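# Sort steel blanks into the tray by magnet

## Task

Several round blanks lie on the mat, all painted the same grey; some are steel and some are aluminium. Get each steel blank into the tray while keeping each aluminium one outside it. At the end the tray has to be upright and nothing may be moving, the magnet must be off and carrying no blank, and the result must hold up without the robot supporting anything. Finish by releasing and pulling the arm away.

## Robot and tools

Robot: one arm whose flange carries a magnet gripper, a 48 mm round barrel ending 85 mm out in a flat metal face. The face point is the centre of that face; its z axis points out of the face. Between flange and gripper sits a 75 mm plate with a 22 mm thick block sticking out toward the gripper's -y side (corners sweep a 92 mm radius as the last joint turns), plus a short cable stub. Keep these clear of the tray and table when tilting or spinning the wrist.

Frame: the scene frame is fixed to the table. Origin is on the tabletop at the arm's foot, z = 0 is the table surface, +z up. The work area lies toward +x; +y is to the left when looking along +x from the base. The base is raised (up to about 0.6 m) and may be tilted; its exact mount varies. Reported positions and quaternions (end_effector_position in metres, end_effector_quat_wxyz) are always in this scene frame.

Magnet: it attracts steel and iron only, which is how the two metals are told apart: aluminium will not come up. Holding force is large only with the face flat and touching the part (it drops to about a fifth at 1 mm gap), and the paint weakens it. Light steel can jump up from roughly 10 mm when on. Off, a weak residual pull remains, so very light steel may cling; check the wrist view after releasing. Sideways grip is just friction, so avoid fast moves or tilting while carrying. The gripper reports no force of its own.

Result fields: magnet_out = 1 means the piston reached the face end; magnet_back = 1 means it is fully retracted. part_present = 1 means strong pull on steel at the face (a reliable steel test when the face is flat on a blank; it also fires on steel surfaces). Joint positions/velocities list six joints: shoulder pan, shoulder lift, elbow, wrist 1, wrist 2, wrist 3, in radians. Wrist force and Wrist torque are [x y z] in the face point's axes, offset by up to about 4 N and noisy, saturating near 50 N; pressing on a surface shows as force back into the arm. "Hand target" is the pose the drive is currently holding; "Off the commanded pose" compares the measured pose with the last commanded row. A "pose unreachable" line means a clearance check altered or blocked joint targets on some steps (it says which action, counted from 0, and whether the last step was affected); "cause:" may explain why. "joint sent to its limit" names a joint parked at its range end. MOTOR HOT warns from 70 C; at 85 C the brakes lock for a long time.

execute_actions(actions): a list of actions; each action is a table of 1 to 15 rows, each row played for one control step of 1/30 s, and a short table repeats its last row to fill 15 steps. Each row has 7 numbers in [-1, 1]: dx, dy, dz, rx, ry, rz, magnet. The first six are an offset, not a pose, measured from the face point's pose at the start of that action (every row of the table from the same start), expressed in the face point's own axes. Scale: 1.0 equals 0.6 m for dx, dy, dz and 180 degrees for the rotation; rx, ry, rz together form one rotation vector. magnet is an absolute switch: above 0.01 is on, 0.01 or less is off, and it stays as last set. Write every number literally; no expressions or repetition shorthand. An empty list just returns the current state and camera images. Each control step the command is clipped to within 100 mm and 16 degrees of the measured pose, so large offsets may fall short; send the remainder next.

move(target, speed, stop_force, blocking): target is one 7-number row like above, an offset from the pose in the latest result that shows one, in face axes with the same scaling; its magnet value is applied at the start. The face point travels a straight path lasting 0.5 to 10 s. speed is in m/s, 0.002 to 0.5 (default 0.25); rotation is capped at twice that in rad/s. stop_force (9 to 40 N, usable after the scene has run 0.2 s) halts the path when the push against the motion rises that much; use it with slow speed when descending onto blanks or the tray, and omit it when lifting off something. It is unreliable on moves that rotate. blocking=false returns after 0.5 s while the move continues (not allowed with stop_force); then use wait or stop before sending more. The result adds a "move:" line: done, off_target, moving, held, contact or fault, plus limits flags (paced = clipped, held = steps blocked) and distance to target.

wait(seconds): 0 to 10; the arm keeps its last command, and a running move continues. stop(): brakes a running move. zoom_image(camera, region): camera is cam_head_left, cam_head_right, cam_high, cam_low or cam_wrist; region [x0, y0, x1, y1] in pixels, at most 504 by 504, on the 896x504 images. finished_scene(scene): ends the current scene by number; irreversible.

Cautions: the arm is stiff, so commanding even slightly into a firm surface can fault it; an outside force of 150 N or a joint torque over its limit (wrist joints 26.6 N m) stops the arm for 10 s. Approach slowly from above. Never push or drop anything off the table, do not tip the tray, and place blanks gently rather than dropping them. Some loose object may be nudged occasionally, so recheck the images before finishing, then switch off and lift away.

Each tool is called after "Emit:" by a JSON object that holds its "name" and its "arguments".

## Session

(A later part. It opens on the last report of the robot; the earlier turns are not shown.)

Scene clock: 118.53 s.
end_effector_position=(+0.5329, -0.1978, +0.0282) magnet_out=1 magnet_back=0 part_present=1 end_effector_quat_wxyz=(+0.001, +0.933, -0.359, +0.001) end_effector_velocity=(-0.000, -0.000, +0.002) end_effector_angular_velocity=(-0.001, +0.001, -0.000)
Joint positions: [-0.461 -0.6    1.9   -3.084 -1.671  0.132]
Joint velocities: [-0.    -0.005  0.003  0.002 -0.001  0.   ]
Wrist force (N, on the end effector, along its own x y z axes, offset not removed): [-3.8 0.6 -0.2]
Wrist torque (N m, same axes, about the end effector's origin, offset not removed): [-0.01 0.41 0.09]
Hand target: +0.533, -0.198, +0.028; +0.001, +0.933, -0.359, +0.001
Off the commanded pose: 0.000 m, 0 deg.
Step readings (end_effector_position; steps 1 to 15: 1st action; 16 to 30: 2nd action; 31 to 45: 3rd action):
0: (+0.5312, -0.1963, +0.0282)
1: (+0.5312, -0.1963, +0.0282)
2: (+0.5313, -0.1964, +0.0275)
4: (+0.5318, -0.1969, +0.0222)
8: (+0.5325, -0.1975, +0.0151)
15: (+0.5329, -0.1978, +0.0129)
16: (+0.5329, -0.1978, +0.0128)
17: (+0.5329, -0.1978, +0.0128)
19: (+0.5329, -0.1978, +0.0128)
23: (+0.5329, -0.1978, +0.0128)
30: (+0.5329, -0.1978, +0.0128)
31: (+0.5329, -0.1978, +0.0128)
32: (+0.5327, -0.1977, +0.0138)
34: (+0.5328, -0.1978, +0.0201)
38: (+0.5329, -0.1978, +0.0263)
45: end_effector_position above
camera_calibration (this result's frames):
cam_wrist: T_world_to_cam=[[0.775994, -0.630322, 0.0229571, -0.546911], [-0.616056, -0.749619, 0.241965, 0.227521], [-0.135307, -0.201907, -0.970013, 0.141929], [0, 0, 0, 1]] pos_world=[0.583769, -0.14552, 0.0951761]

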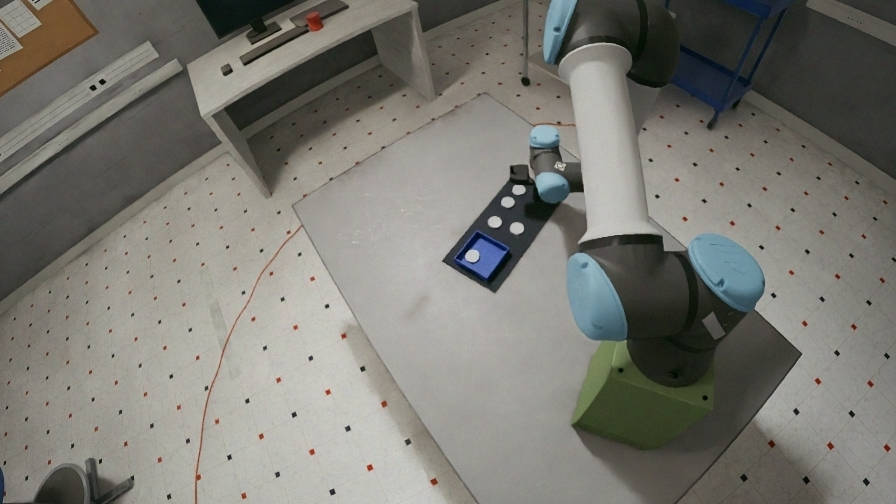

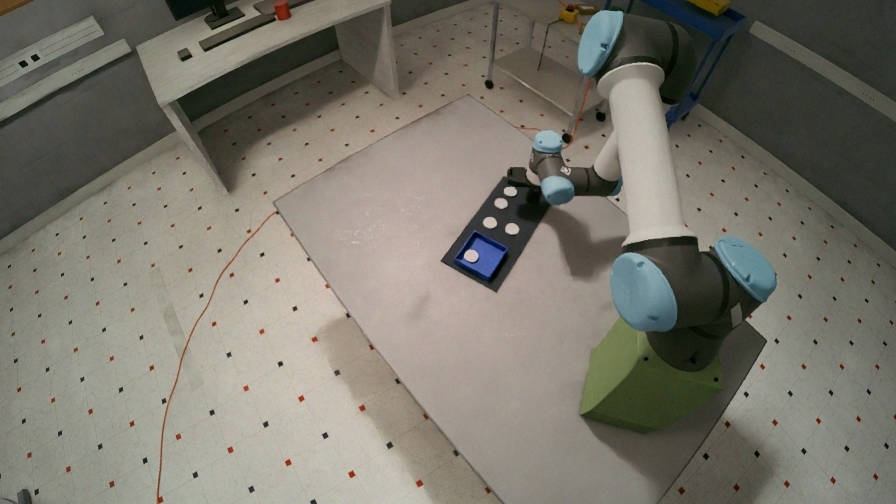

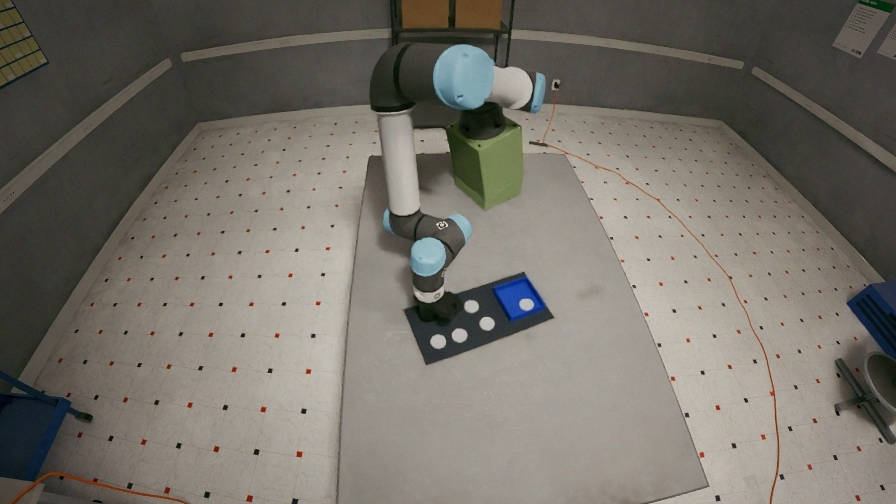

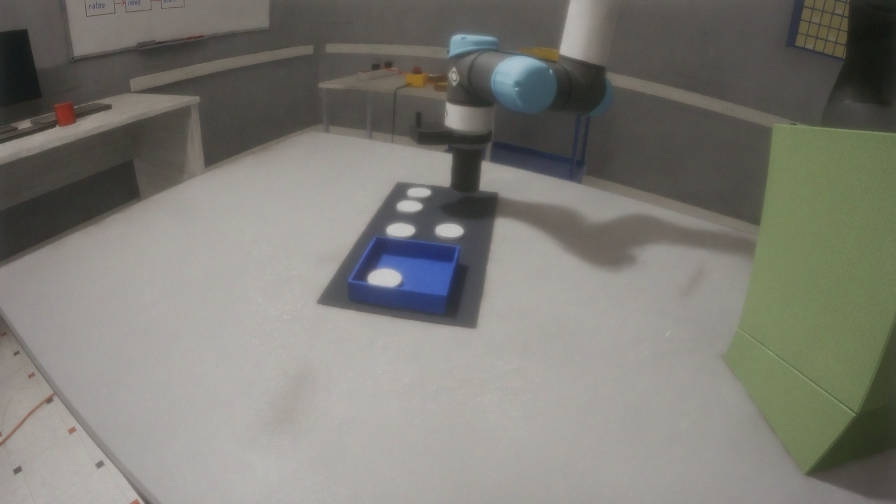

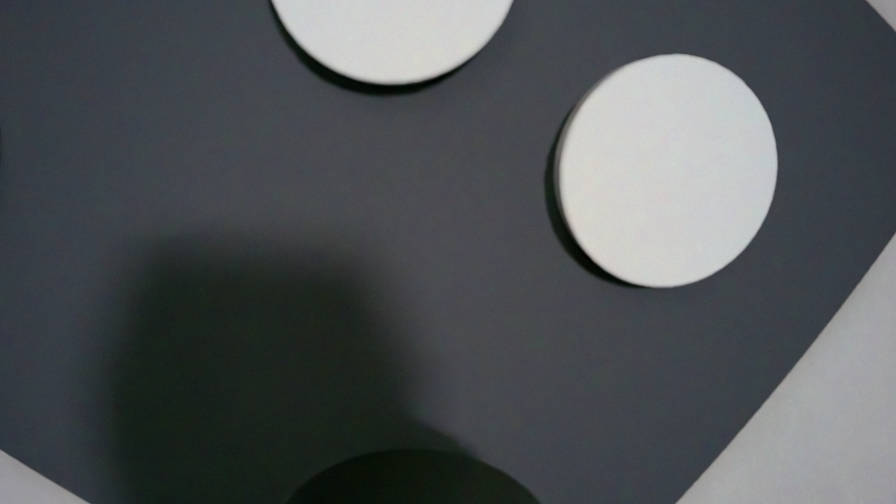

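Emit:
{"name": "move", "arguments": {"target": [0,0,-0.045,0,0,0,1]}}

Emit:
{"name": "move", "arguments": {"target": [-0.319,-0.237,0,0,0,0,1], "speed": 0.3}}

Scene clock: 123.17 s.
end_effector_position=(+0.5329, -0.1977, +0.0550) magnet_out=1 magnet_back=0 part_present=1 end_effector_quat_wxyz=(+0.001, +0.933, -0.359, +0.001) end_effector_velocity=(-0.000, -0.000, +0.002) end_effector_angular_velocity=(-0.002, +0.001, +0.001)
Joint positions: [-0.456 -0.666  1.935 -3.052 -1.672  0.137]
Joint velocities: [ 0.001 -0.005  0.002  0.002 -0.002  0.   ]
Wrist force (N, on the end effector, along its own x y z axes, offset not removed): [-2.7 0.0 -0.2]
Wrist torque (N m, same axes, about the end effector's origin, offset not removed): [-0.09 0.24 0.10]
Hand target: +0.533, -0.198, +0.055; +0.001, +0.933, -0.359, +0.001
Off the commanded pose: 0.000 m, 0 deg.
move: done
camera_calibration (this result's frames):
cam_wrist: T_world_to_cam=[[0.775994, -0.630323, 0.0229437, -0.547458], [-0.616056, -0.749622, 0.241956, 0.221104], [-0.135311, -0.201891, -0.970016, 0.167966], [0, 0, 0, 1]] pos_world=[0.583764, -0.14542, 0.121994]

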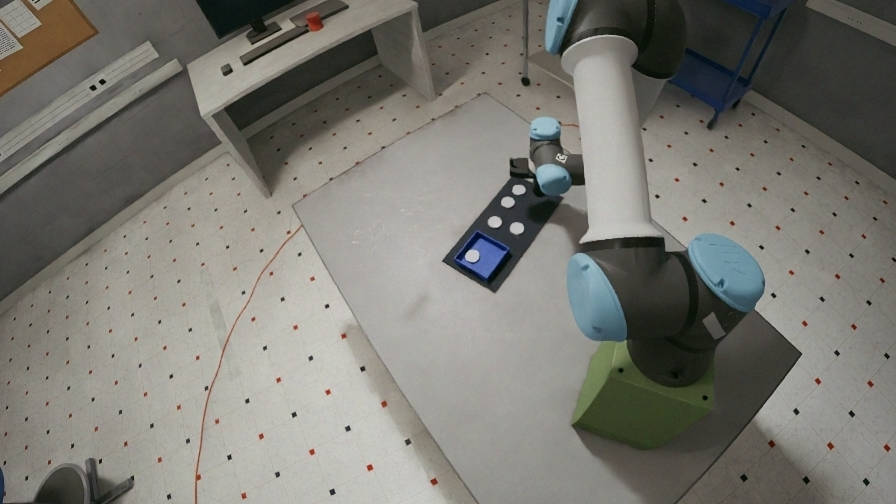

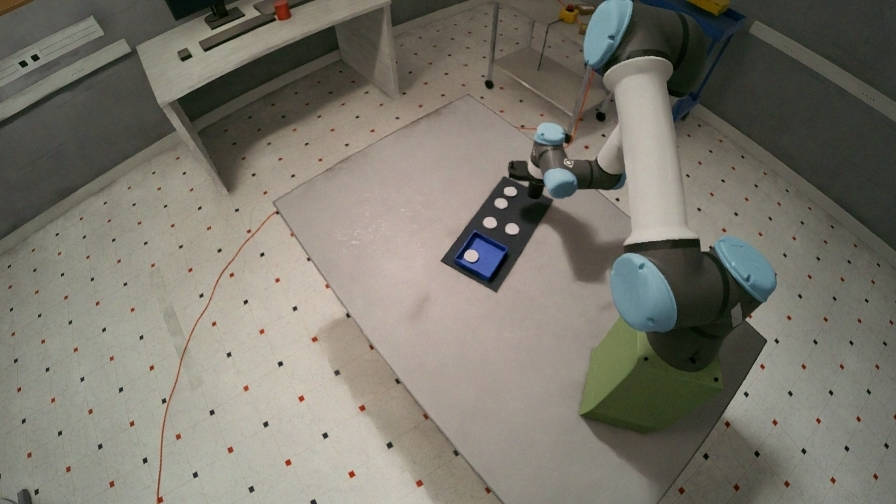

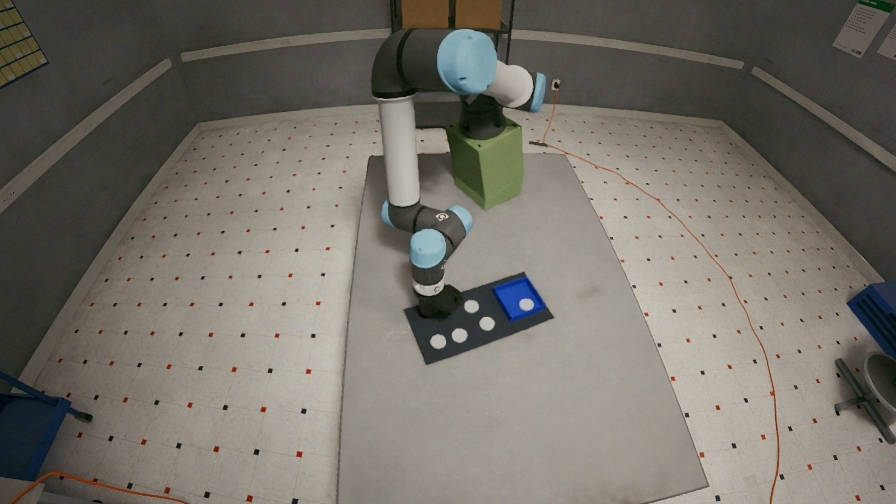

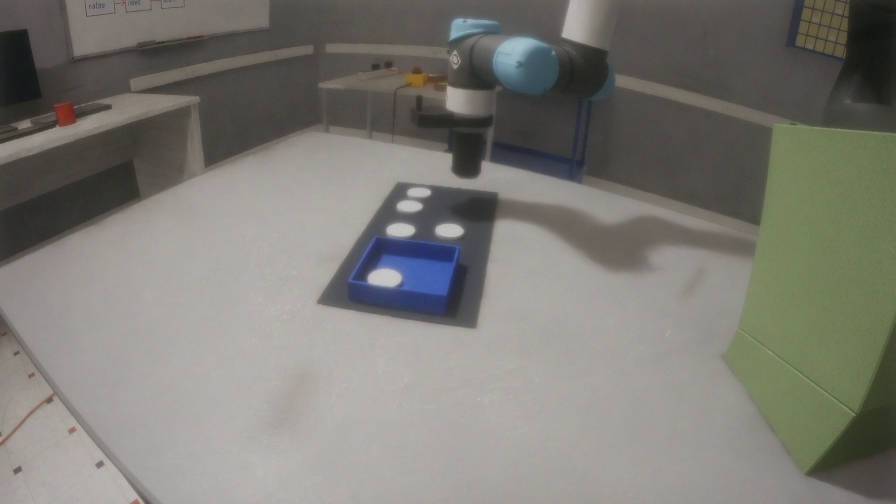

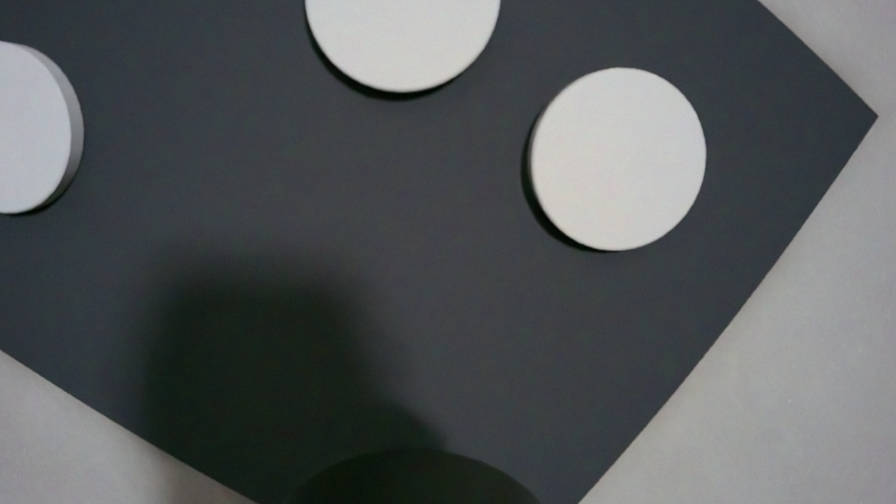

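Scene clock: 124.60 s.
end_effector_position=(+0.4867, +0.0363, +0.0543) magnet_out=1 magnet_back=0 part_present=1 end_effector_quat_wxyz=(+0.001, +0.933, -0.359, +0.001) end_effector_velocity=(-0.000, +0.002, -0.000) end_effector_angular_velocity=(+0.001, +0.001, -0.000)
Joint positions: [-0.072 -0.58   2.11  -3.26  -1.743  0.518]
Joint velocities: [ 0.004  0.001 -0.001  0.001 -0.     0.005]
Wrist force (N, on the end effector, along its own x y z axes, offset not removed): [-2.2 -0.4 0.1]
Wrist torque (N m, same axes, about the end effector's origin, offset not removed): [-0.11 0.23 0.08]
Hand target: +0.487, +0.036, +0.054; +0.001, +0.933, -0.359, +0.001
Off the commanded pose: 0.000 m, 0 deg.
move: done
camera_calibration (this result's frames):
cam_wrist: T_world_to_cam=[[0.775891, -0.630471, 0.0223386, -0.364026], [-0.616194, -0.749778, 0.241118, 0.368335], [-0.135269, -0.200846, -0.970239, 0.208237], [0, 0, 0, 1]] pos_world=[0.537579, 0.0884851, 0.121359]

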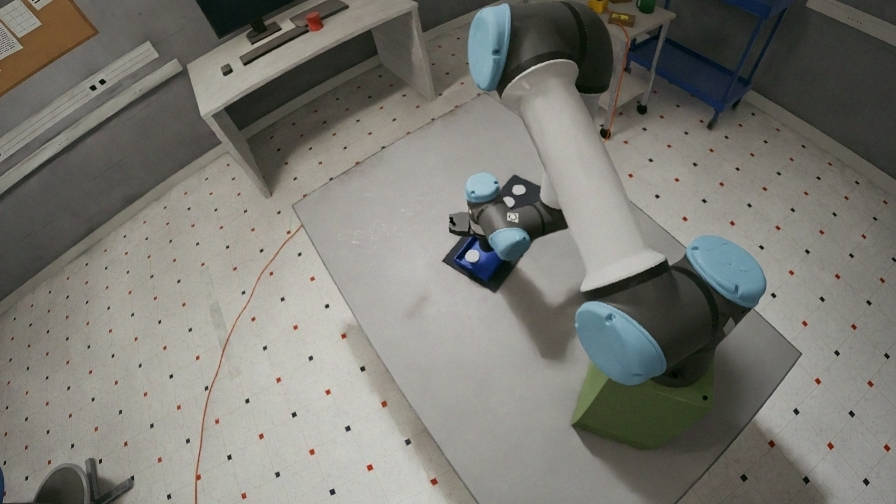

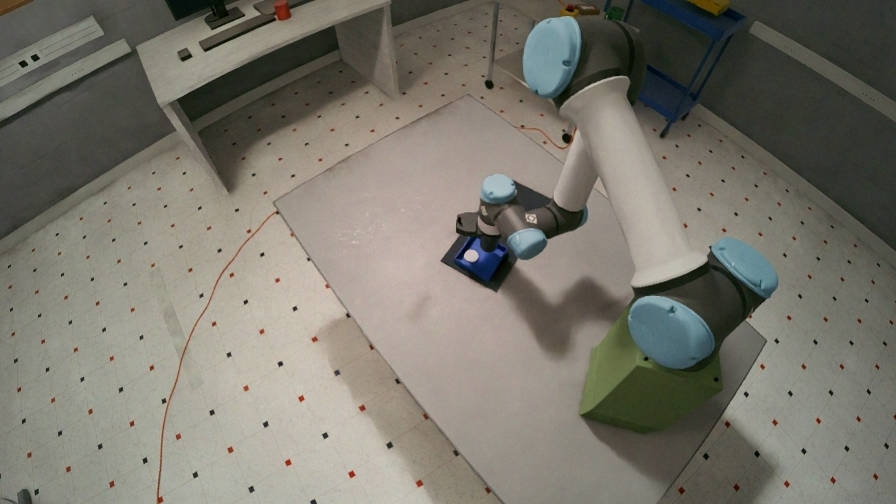

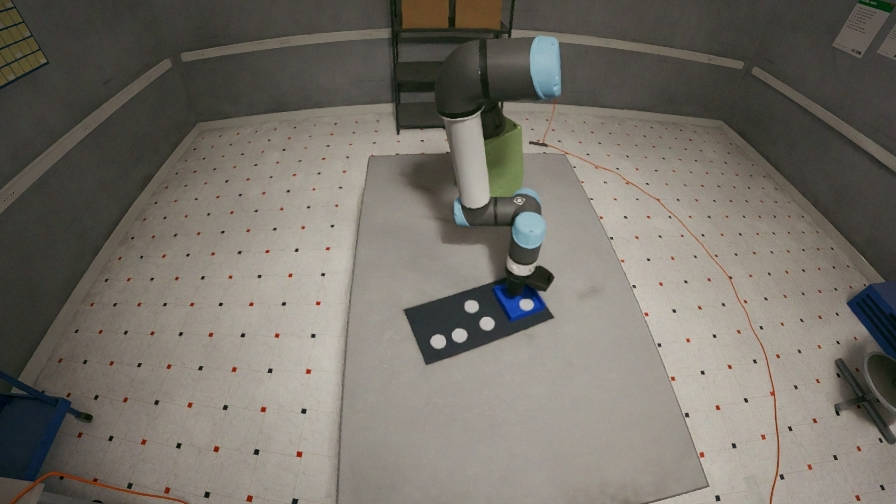

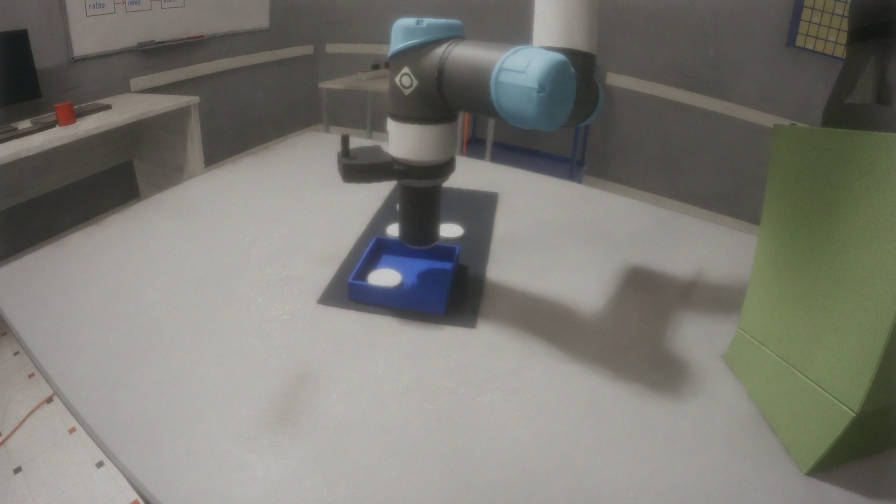

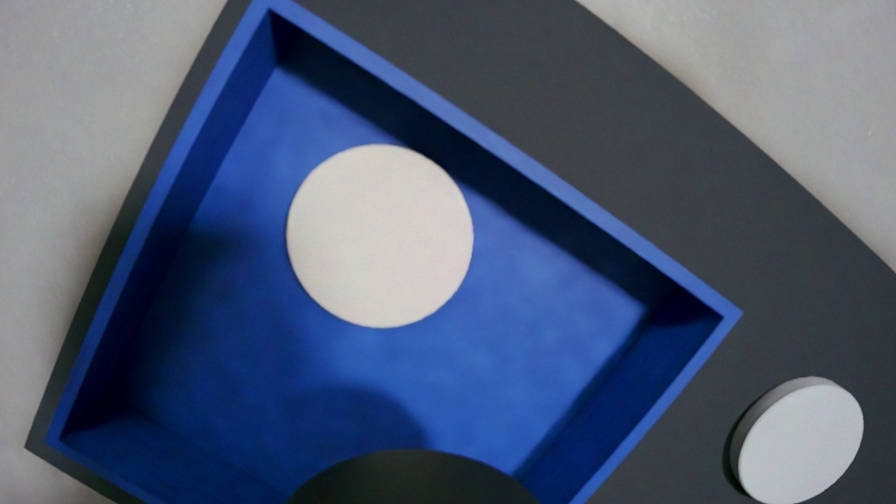

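Emit:
{"name": "move", "arguments": {"target": [0,0,0.06,0,0,0,1], "speed": 0.1}}

Emit:
{"name": "execute_actions", "arguments": {"actions": [[[0,0,0,0,0,0,0]],[[0,0,-0.027,0,0,0,0],[0,0,-0.027,0,0,0,0],[0,0,-0.053,0,0,0,0]]]}}

Emit:
{"name": "move", "arguments": {"target": [0.322,0.064,0.037,0,0,0,0], "speed": 0.3}}

Scene clock: 133.73 s.
end_effector_position=(+0.4867, +0.0362, +0.0185) magnet_out=1 magnet_back=0 part_present=1 end_effector_quat_wxyz=(+0.001, +0.933, -0.359, +0.001) end_effector_velocity=(+0.000, -0.000, -0.002) end_effector_angular_velocity=(-0.001, -0.001, +0.000)
Joint positions: [-0.085 -0.485  2.058 -3.305 -1.741  0.505]
Joint velocities: [-0.     0.004 -0.003 -0.002 -0.001 -0.   ]
Wrist force (N, on the end effector, along its own x y z axes, offset not removed): [-3.3 0.2 -0.6]
Wrist torque (N m, same axes, about the end effector's origin, offset not removed): [-0.04 0.30 0.11]
Hand target: +0.487, +0.036, +0.018; +0.001, +0.933, -0.359, +0.001
Off the commanded pose: 0.000 m, 0 deg.
move: done
camera_calibration (this result's frames):
cam_wrist: T_world_to_cam=[[0.775893, -0.630467, 0.0223694, -0.363302], [-0.616194, -0.749772, 0.241138, 0.376893], [-0.135257, -0.200881, -0.970233, 0.173436], [0, 0, 0, 1]] pos_world=[0.537581, 0.0883739, 0.0855172]

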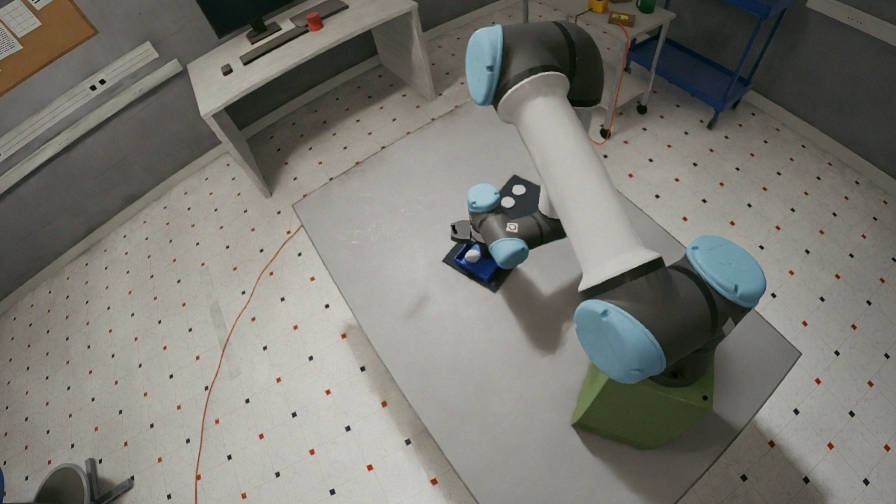

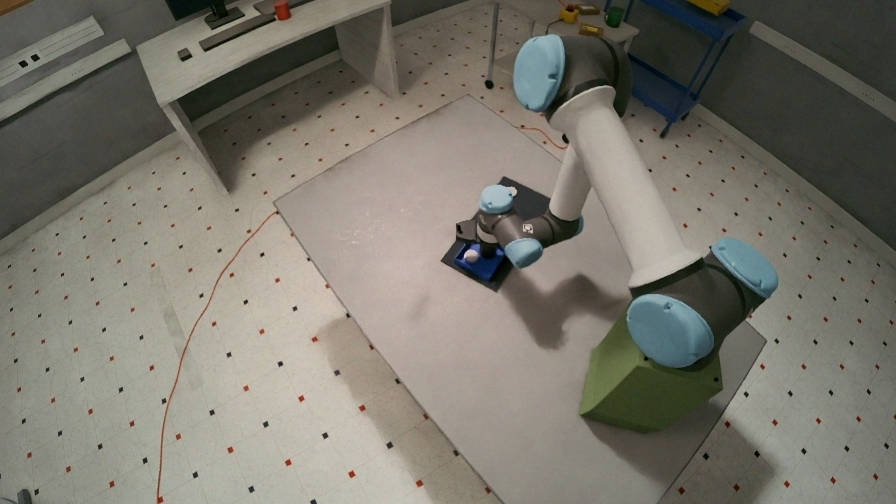

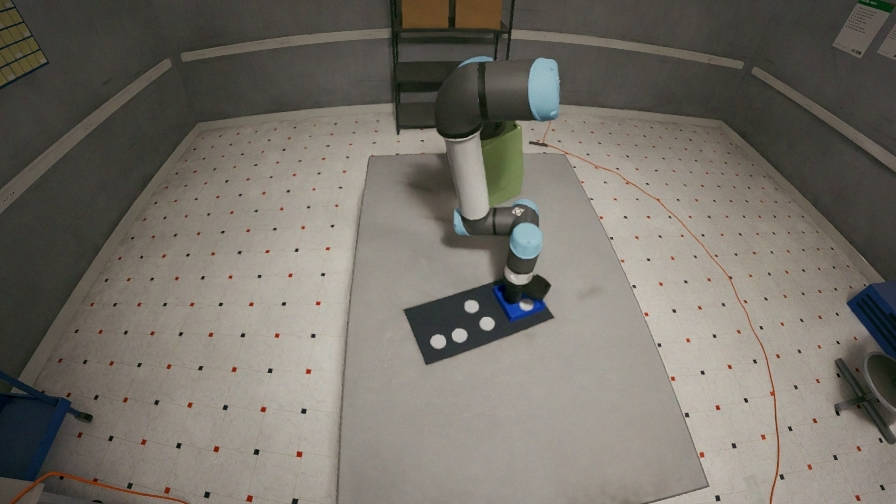

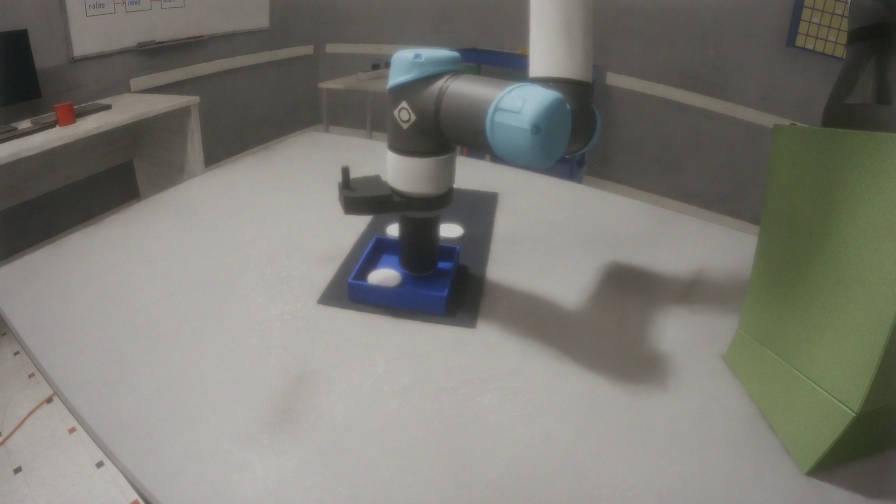

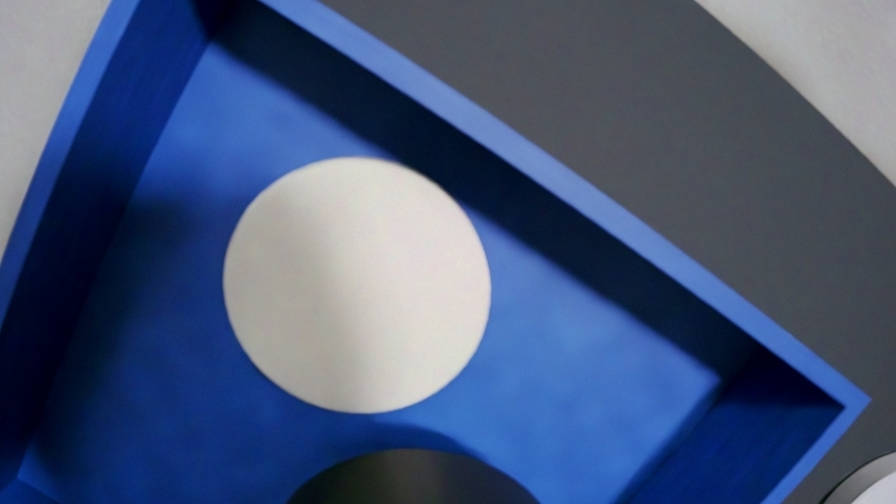

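Scene clock: 134.73 s.
end_effector_position=(+0.4867, +0.0363, +0.0496) magnet_out=0 magnet_back=1 part_present=0 end_effector_quat_wxyz=(+0.001, +0.933, -0.359, +0.001) end_effector_velocity=(+0.001, -0.001, +0.007) end_effector_angular_velocity=(-0.001, -0.001, -0.000)
Joint positions: [-0.074 -0.567  2.104 -3.267 -1.743  0.516]
Joint velocities: [ 0.002 -0.019  0.008  0.01  -0.001  0.002]
Wrist force (N, on the end effector, along its own x y z axes, offset not removed): [-4.2 0.1 0.3]
Wrist torque (N m, same axes, about the end effector's origin, offset not removed): [-0.08 0.32 0.09]
Hand target: +0.487, +0.036, +0.050; +0.001, +0.933, -0.359, +0.001
Off the commanded pose: 0.001 m, 0 deg.
Step readings (end_effector_position; steps 1 to 15: 1st action; 16 to 30: 2nd action):
0: (+0.4867, +0.0362, +0.0185)
1: (+0.4867, +0.0362, +0.0184)
2: (+0.4868, +0.0362, +0.0184)
4: (+0.4868, +0.0362, +0.0184)
8: (+0.4868, +0.0362, +0.0184)
15: (+0.4868, +0.0362, +0.0184)
16: (+0.4868, +0.0362, +0.0184)
17: (+0.4865, +0.0363, +0.0195)
19: (+0.4864, +0.0365, +0.0269)
23: (+0.4867, +0.0365, +0.0432)
30: end_effector_position above
camera_calibration (this result's frames):
cam_wrist: T_world_to_cam=[[0.775883, -0.63048, 0.0223691, -0.3639], [-0.61621, -0.749767, 0.241109, 0.369478], [-0.135243, -0.200856, -0.97024, 0.203615], [0, 0, 0, 1]] pos_world=[0.537557, 0.0884884, 0.116612]

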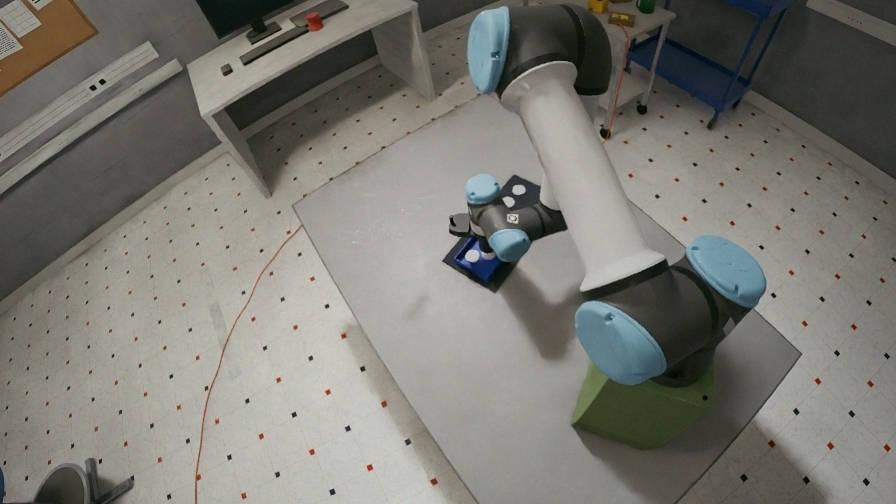

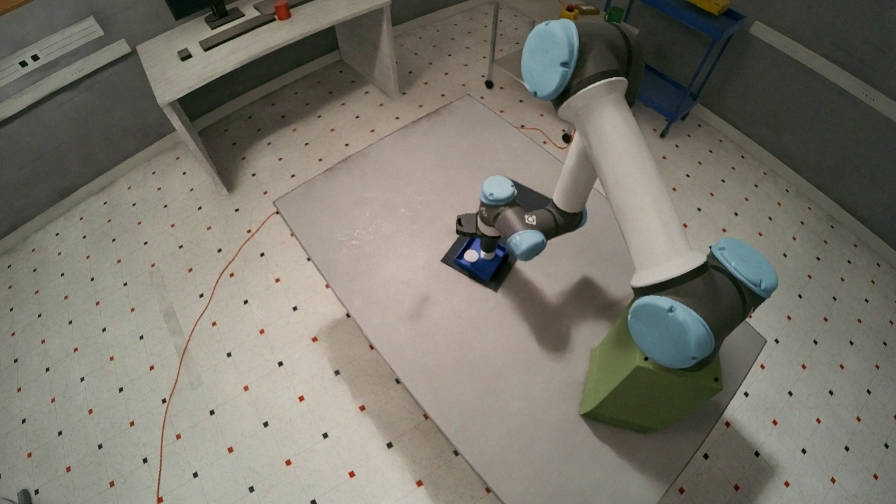

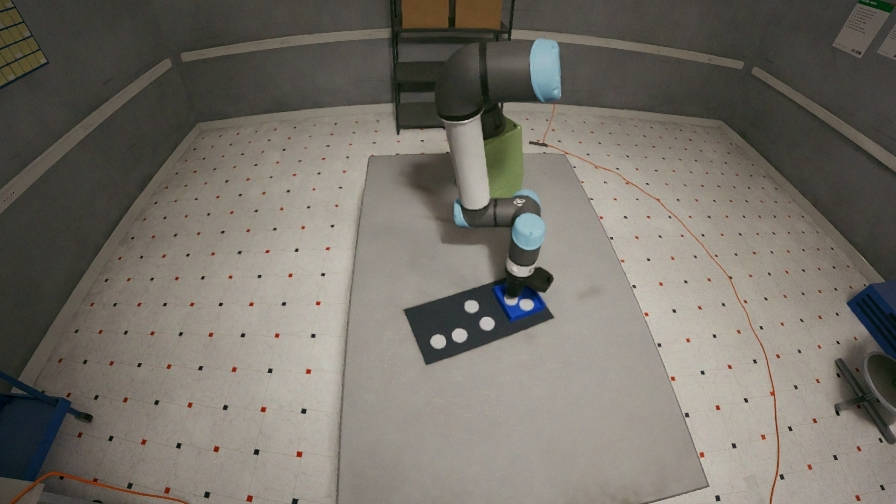

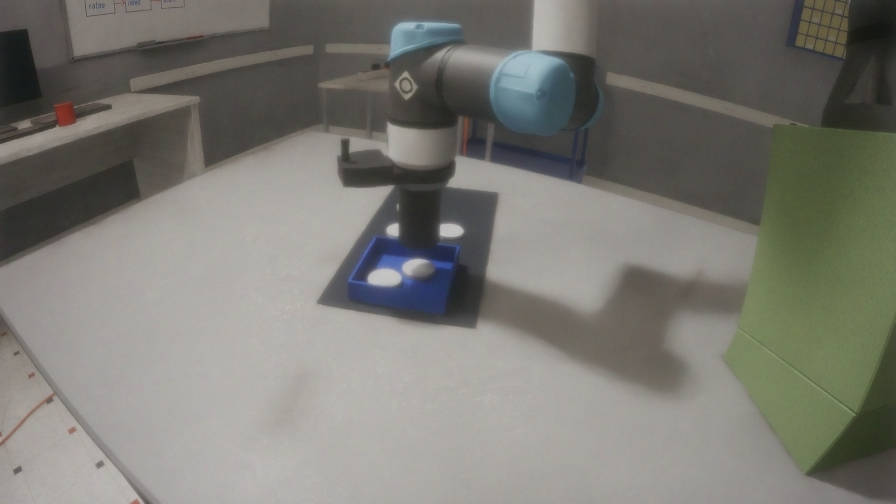

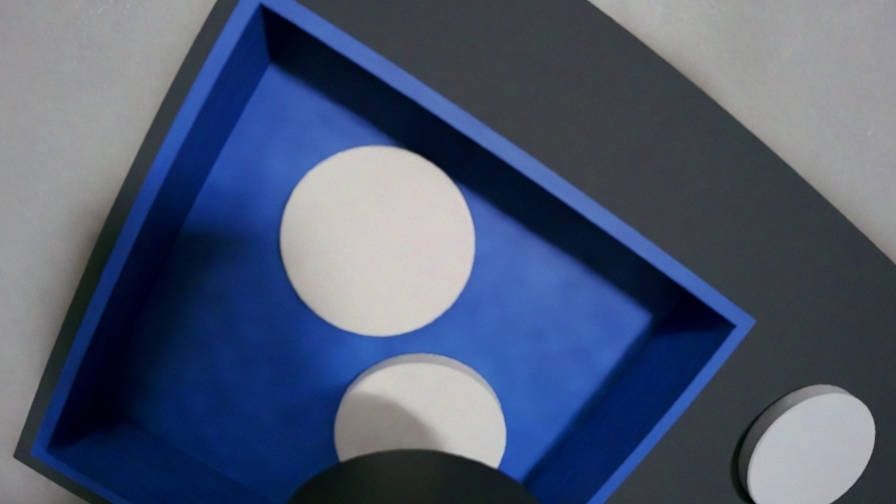

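Scene clock: 136.03 s.
end_effector_position=(+0.6039, -0.1220, +0.0280) magnet_out=0 magnet_back=1 part_present=0 end_effector_quat_wxyz=(+0.001, +0.933, -0.359, +0.001) end_effector_velocity=(+0.001, -0.001, -0.001) end_effector_angular_velocity=(-0.001, +0.002, +0.000)
Joint positions: [-0.287 -0.551  1.75  -2.963 -1.705  0.303]
Joint velocities: [-0.001  0.002 -0.006  0.004 -0.001 -0.001]
Wrist force (N, on the end effector, along its own x y z axes, offset not removed): [-3.3 -0.4 -0.2]
Wrist torque (N m, same axes, about the end effector's origin, offset not removed): [-0.10 0.33 0.17]
Hand target: +0.604, -0.122, +0.028; +0.001, +0.933, -0.359, +0.001
Off the commanded pose: 0.000 m, 0 deg.
move: done
camera_calibration (this result's frames):
cam_wrist: T_world_to_cam=[[0.775943, -0.630391, 0.022818, -0.554182], [-0.61616, -0.749685, 0.241494, 0.328133], [-0.135129, -0.201445, -0.970134, 0.166526], [0, 0, 0, 1]] pos_world=[0.654698, -0.0698095, 0.0949558]

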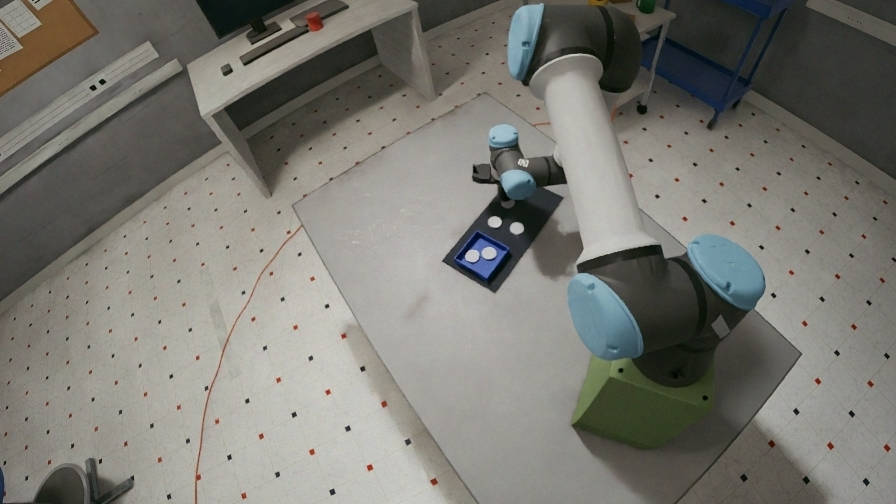

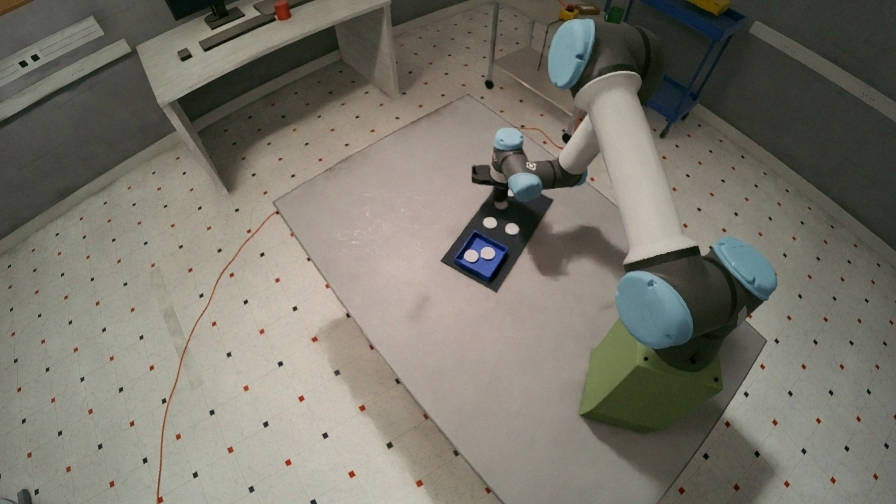

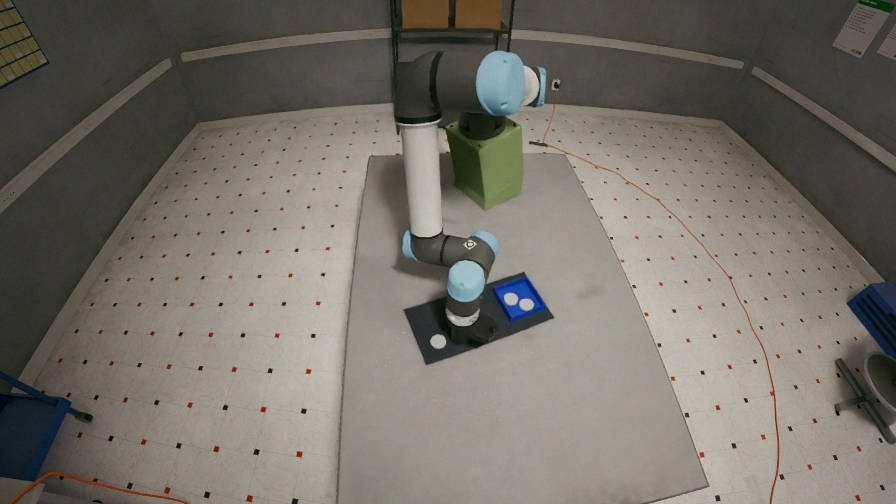

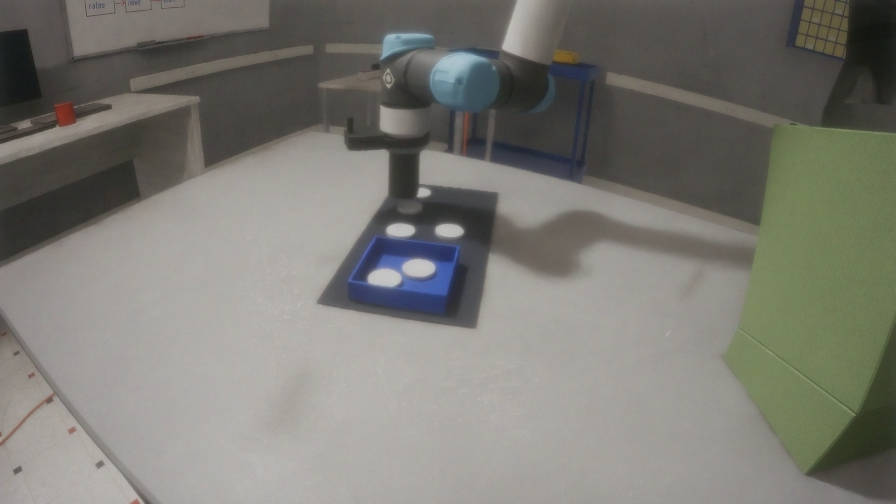

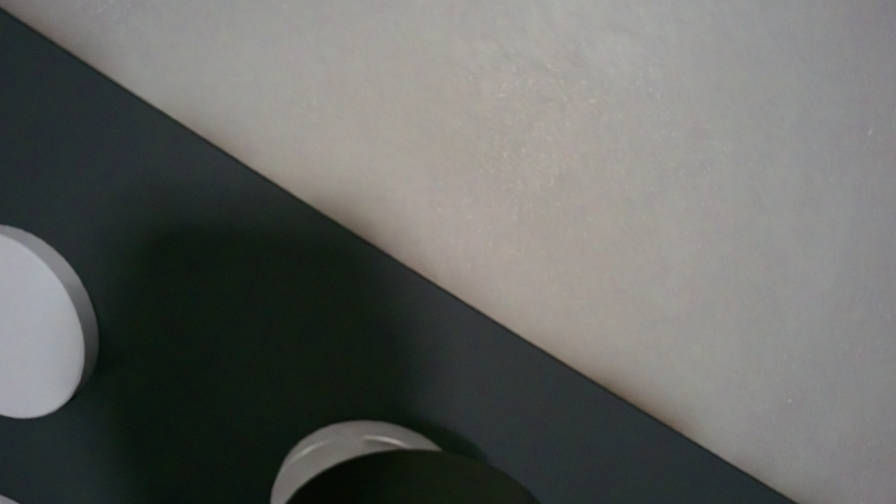

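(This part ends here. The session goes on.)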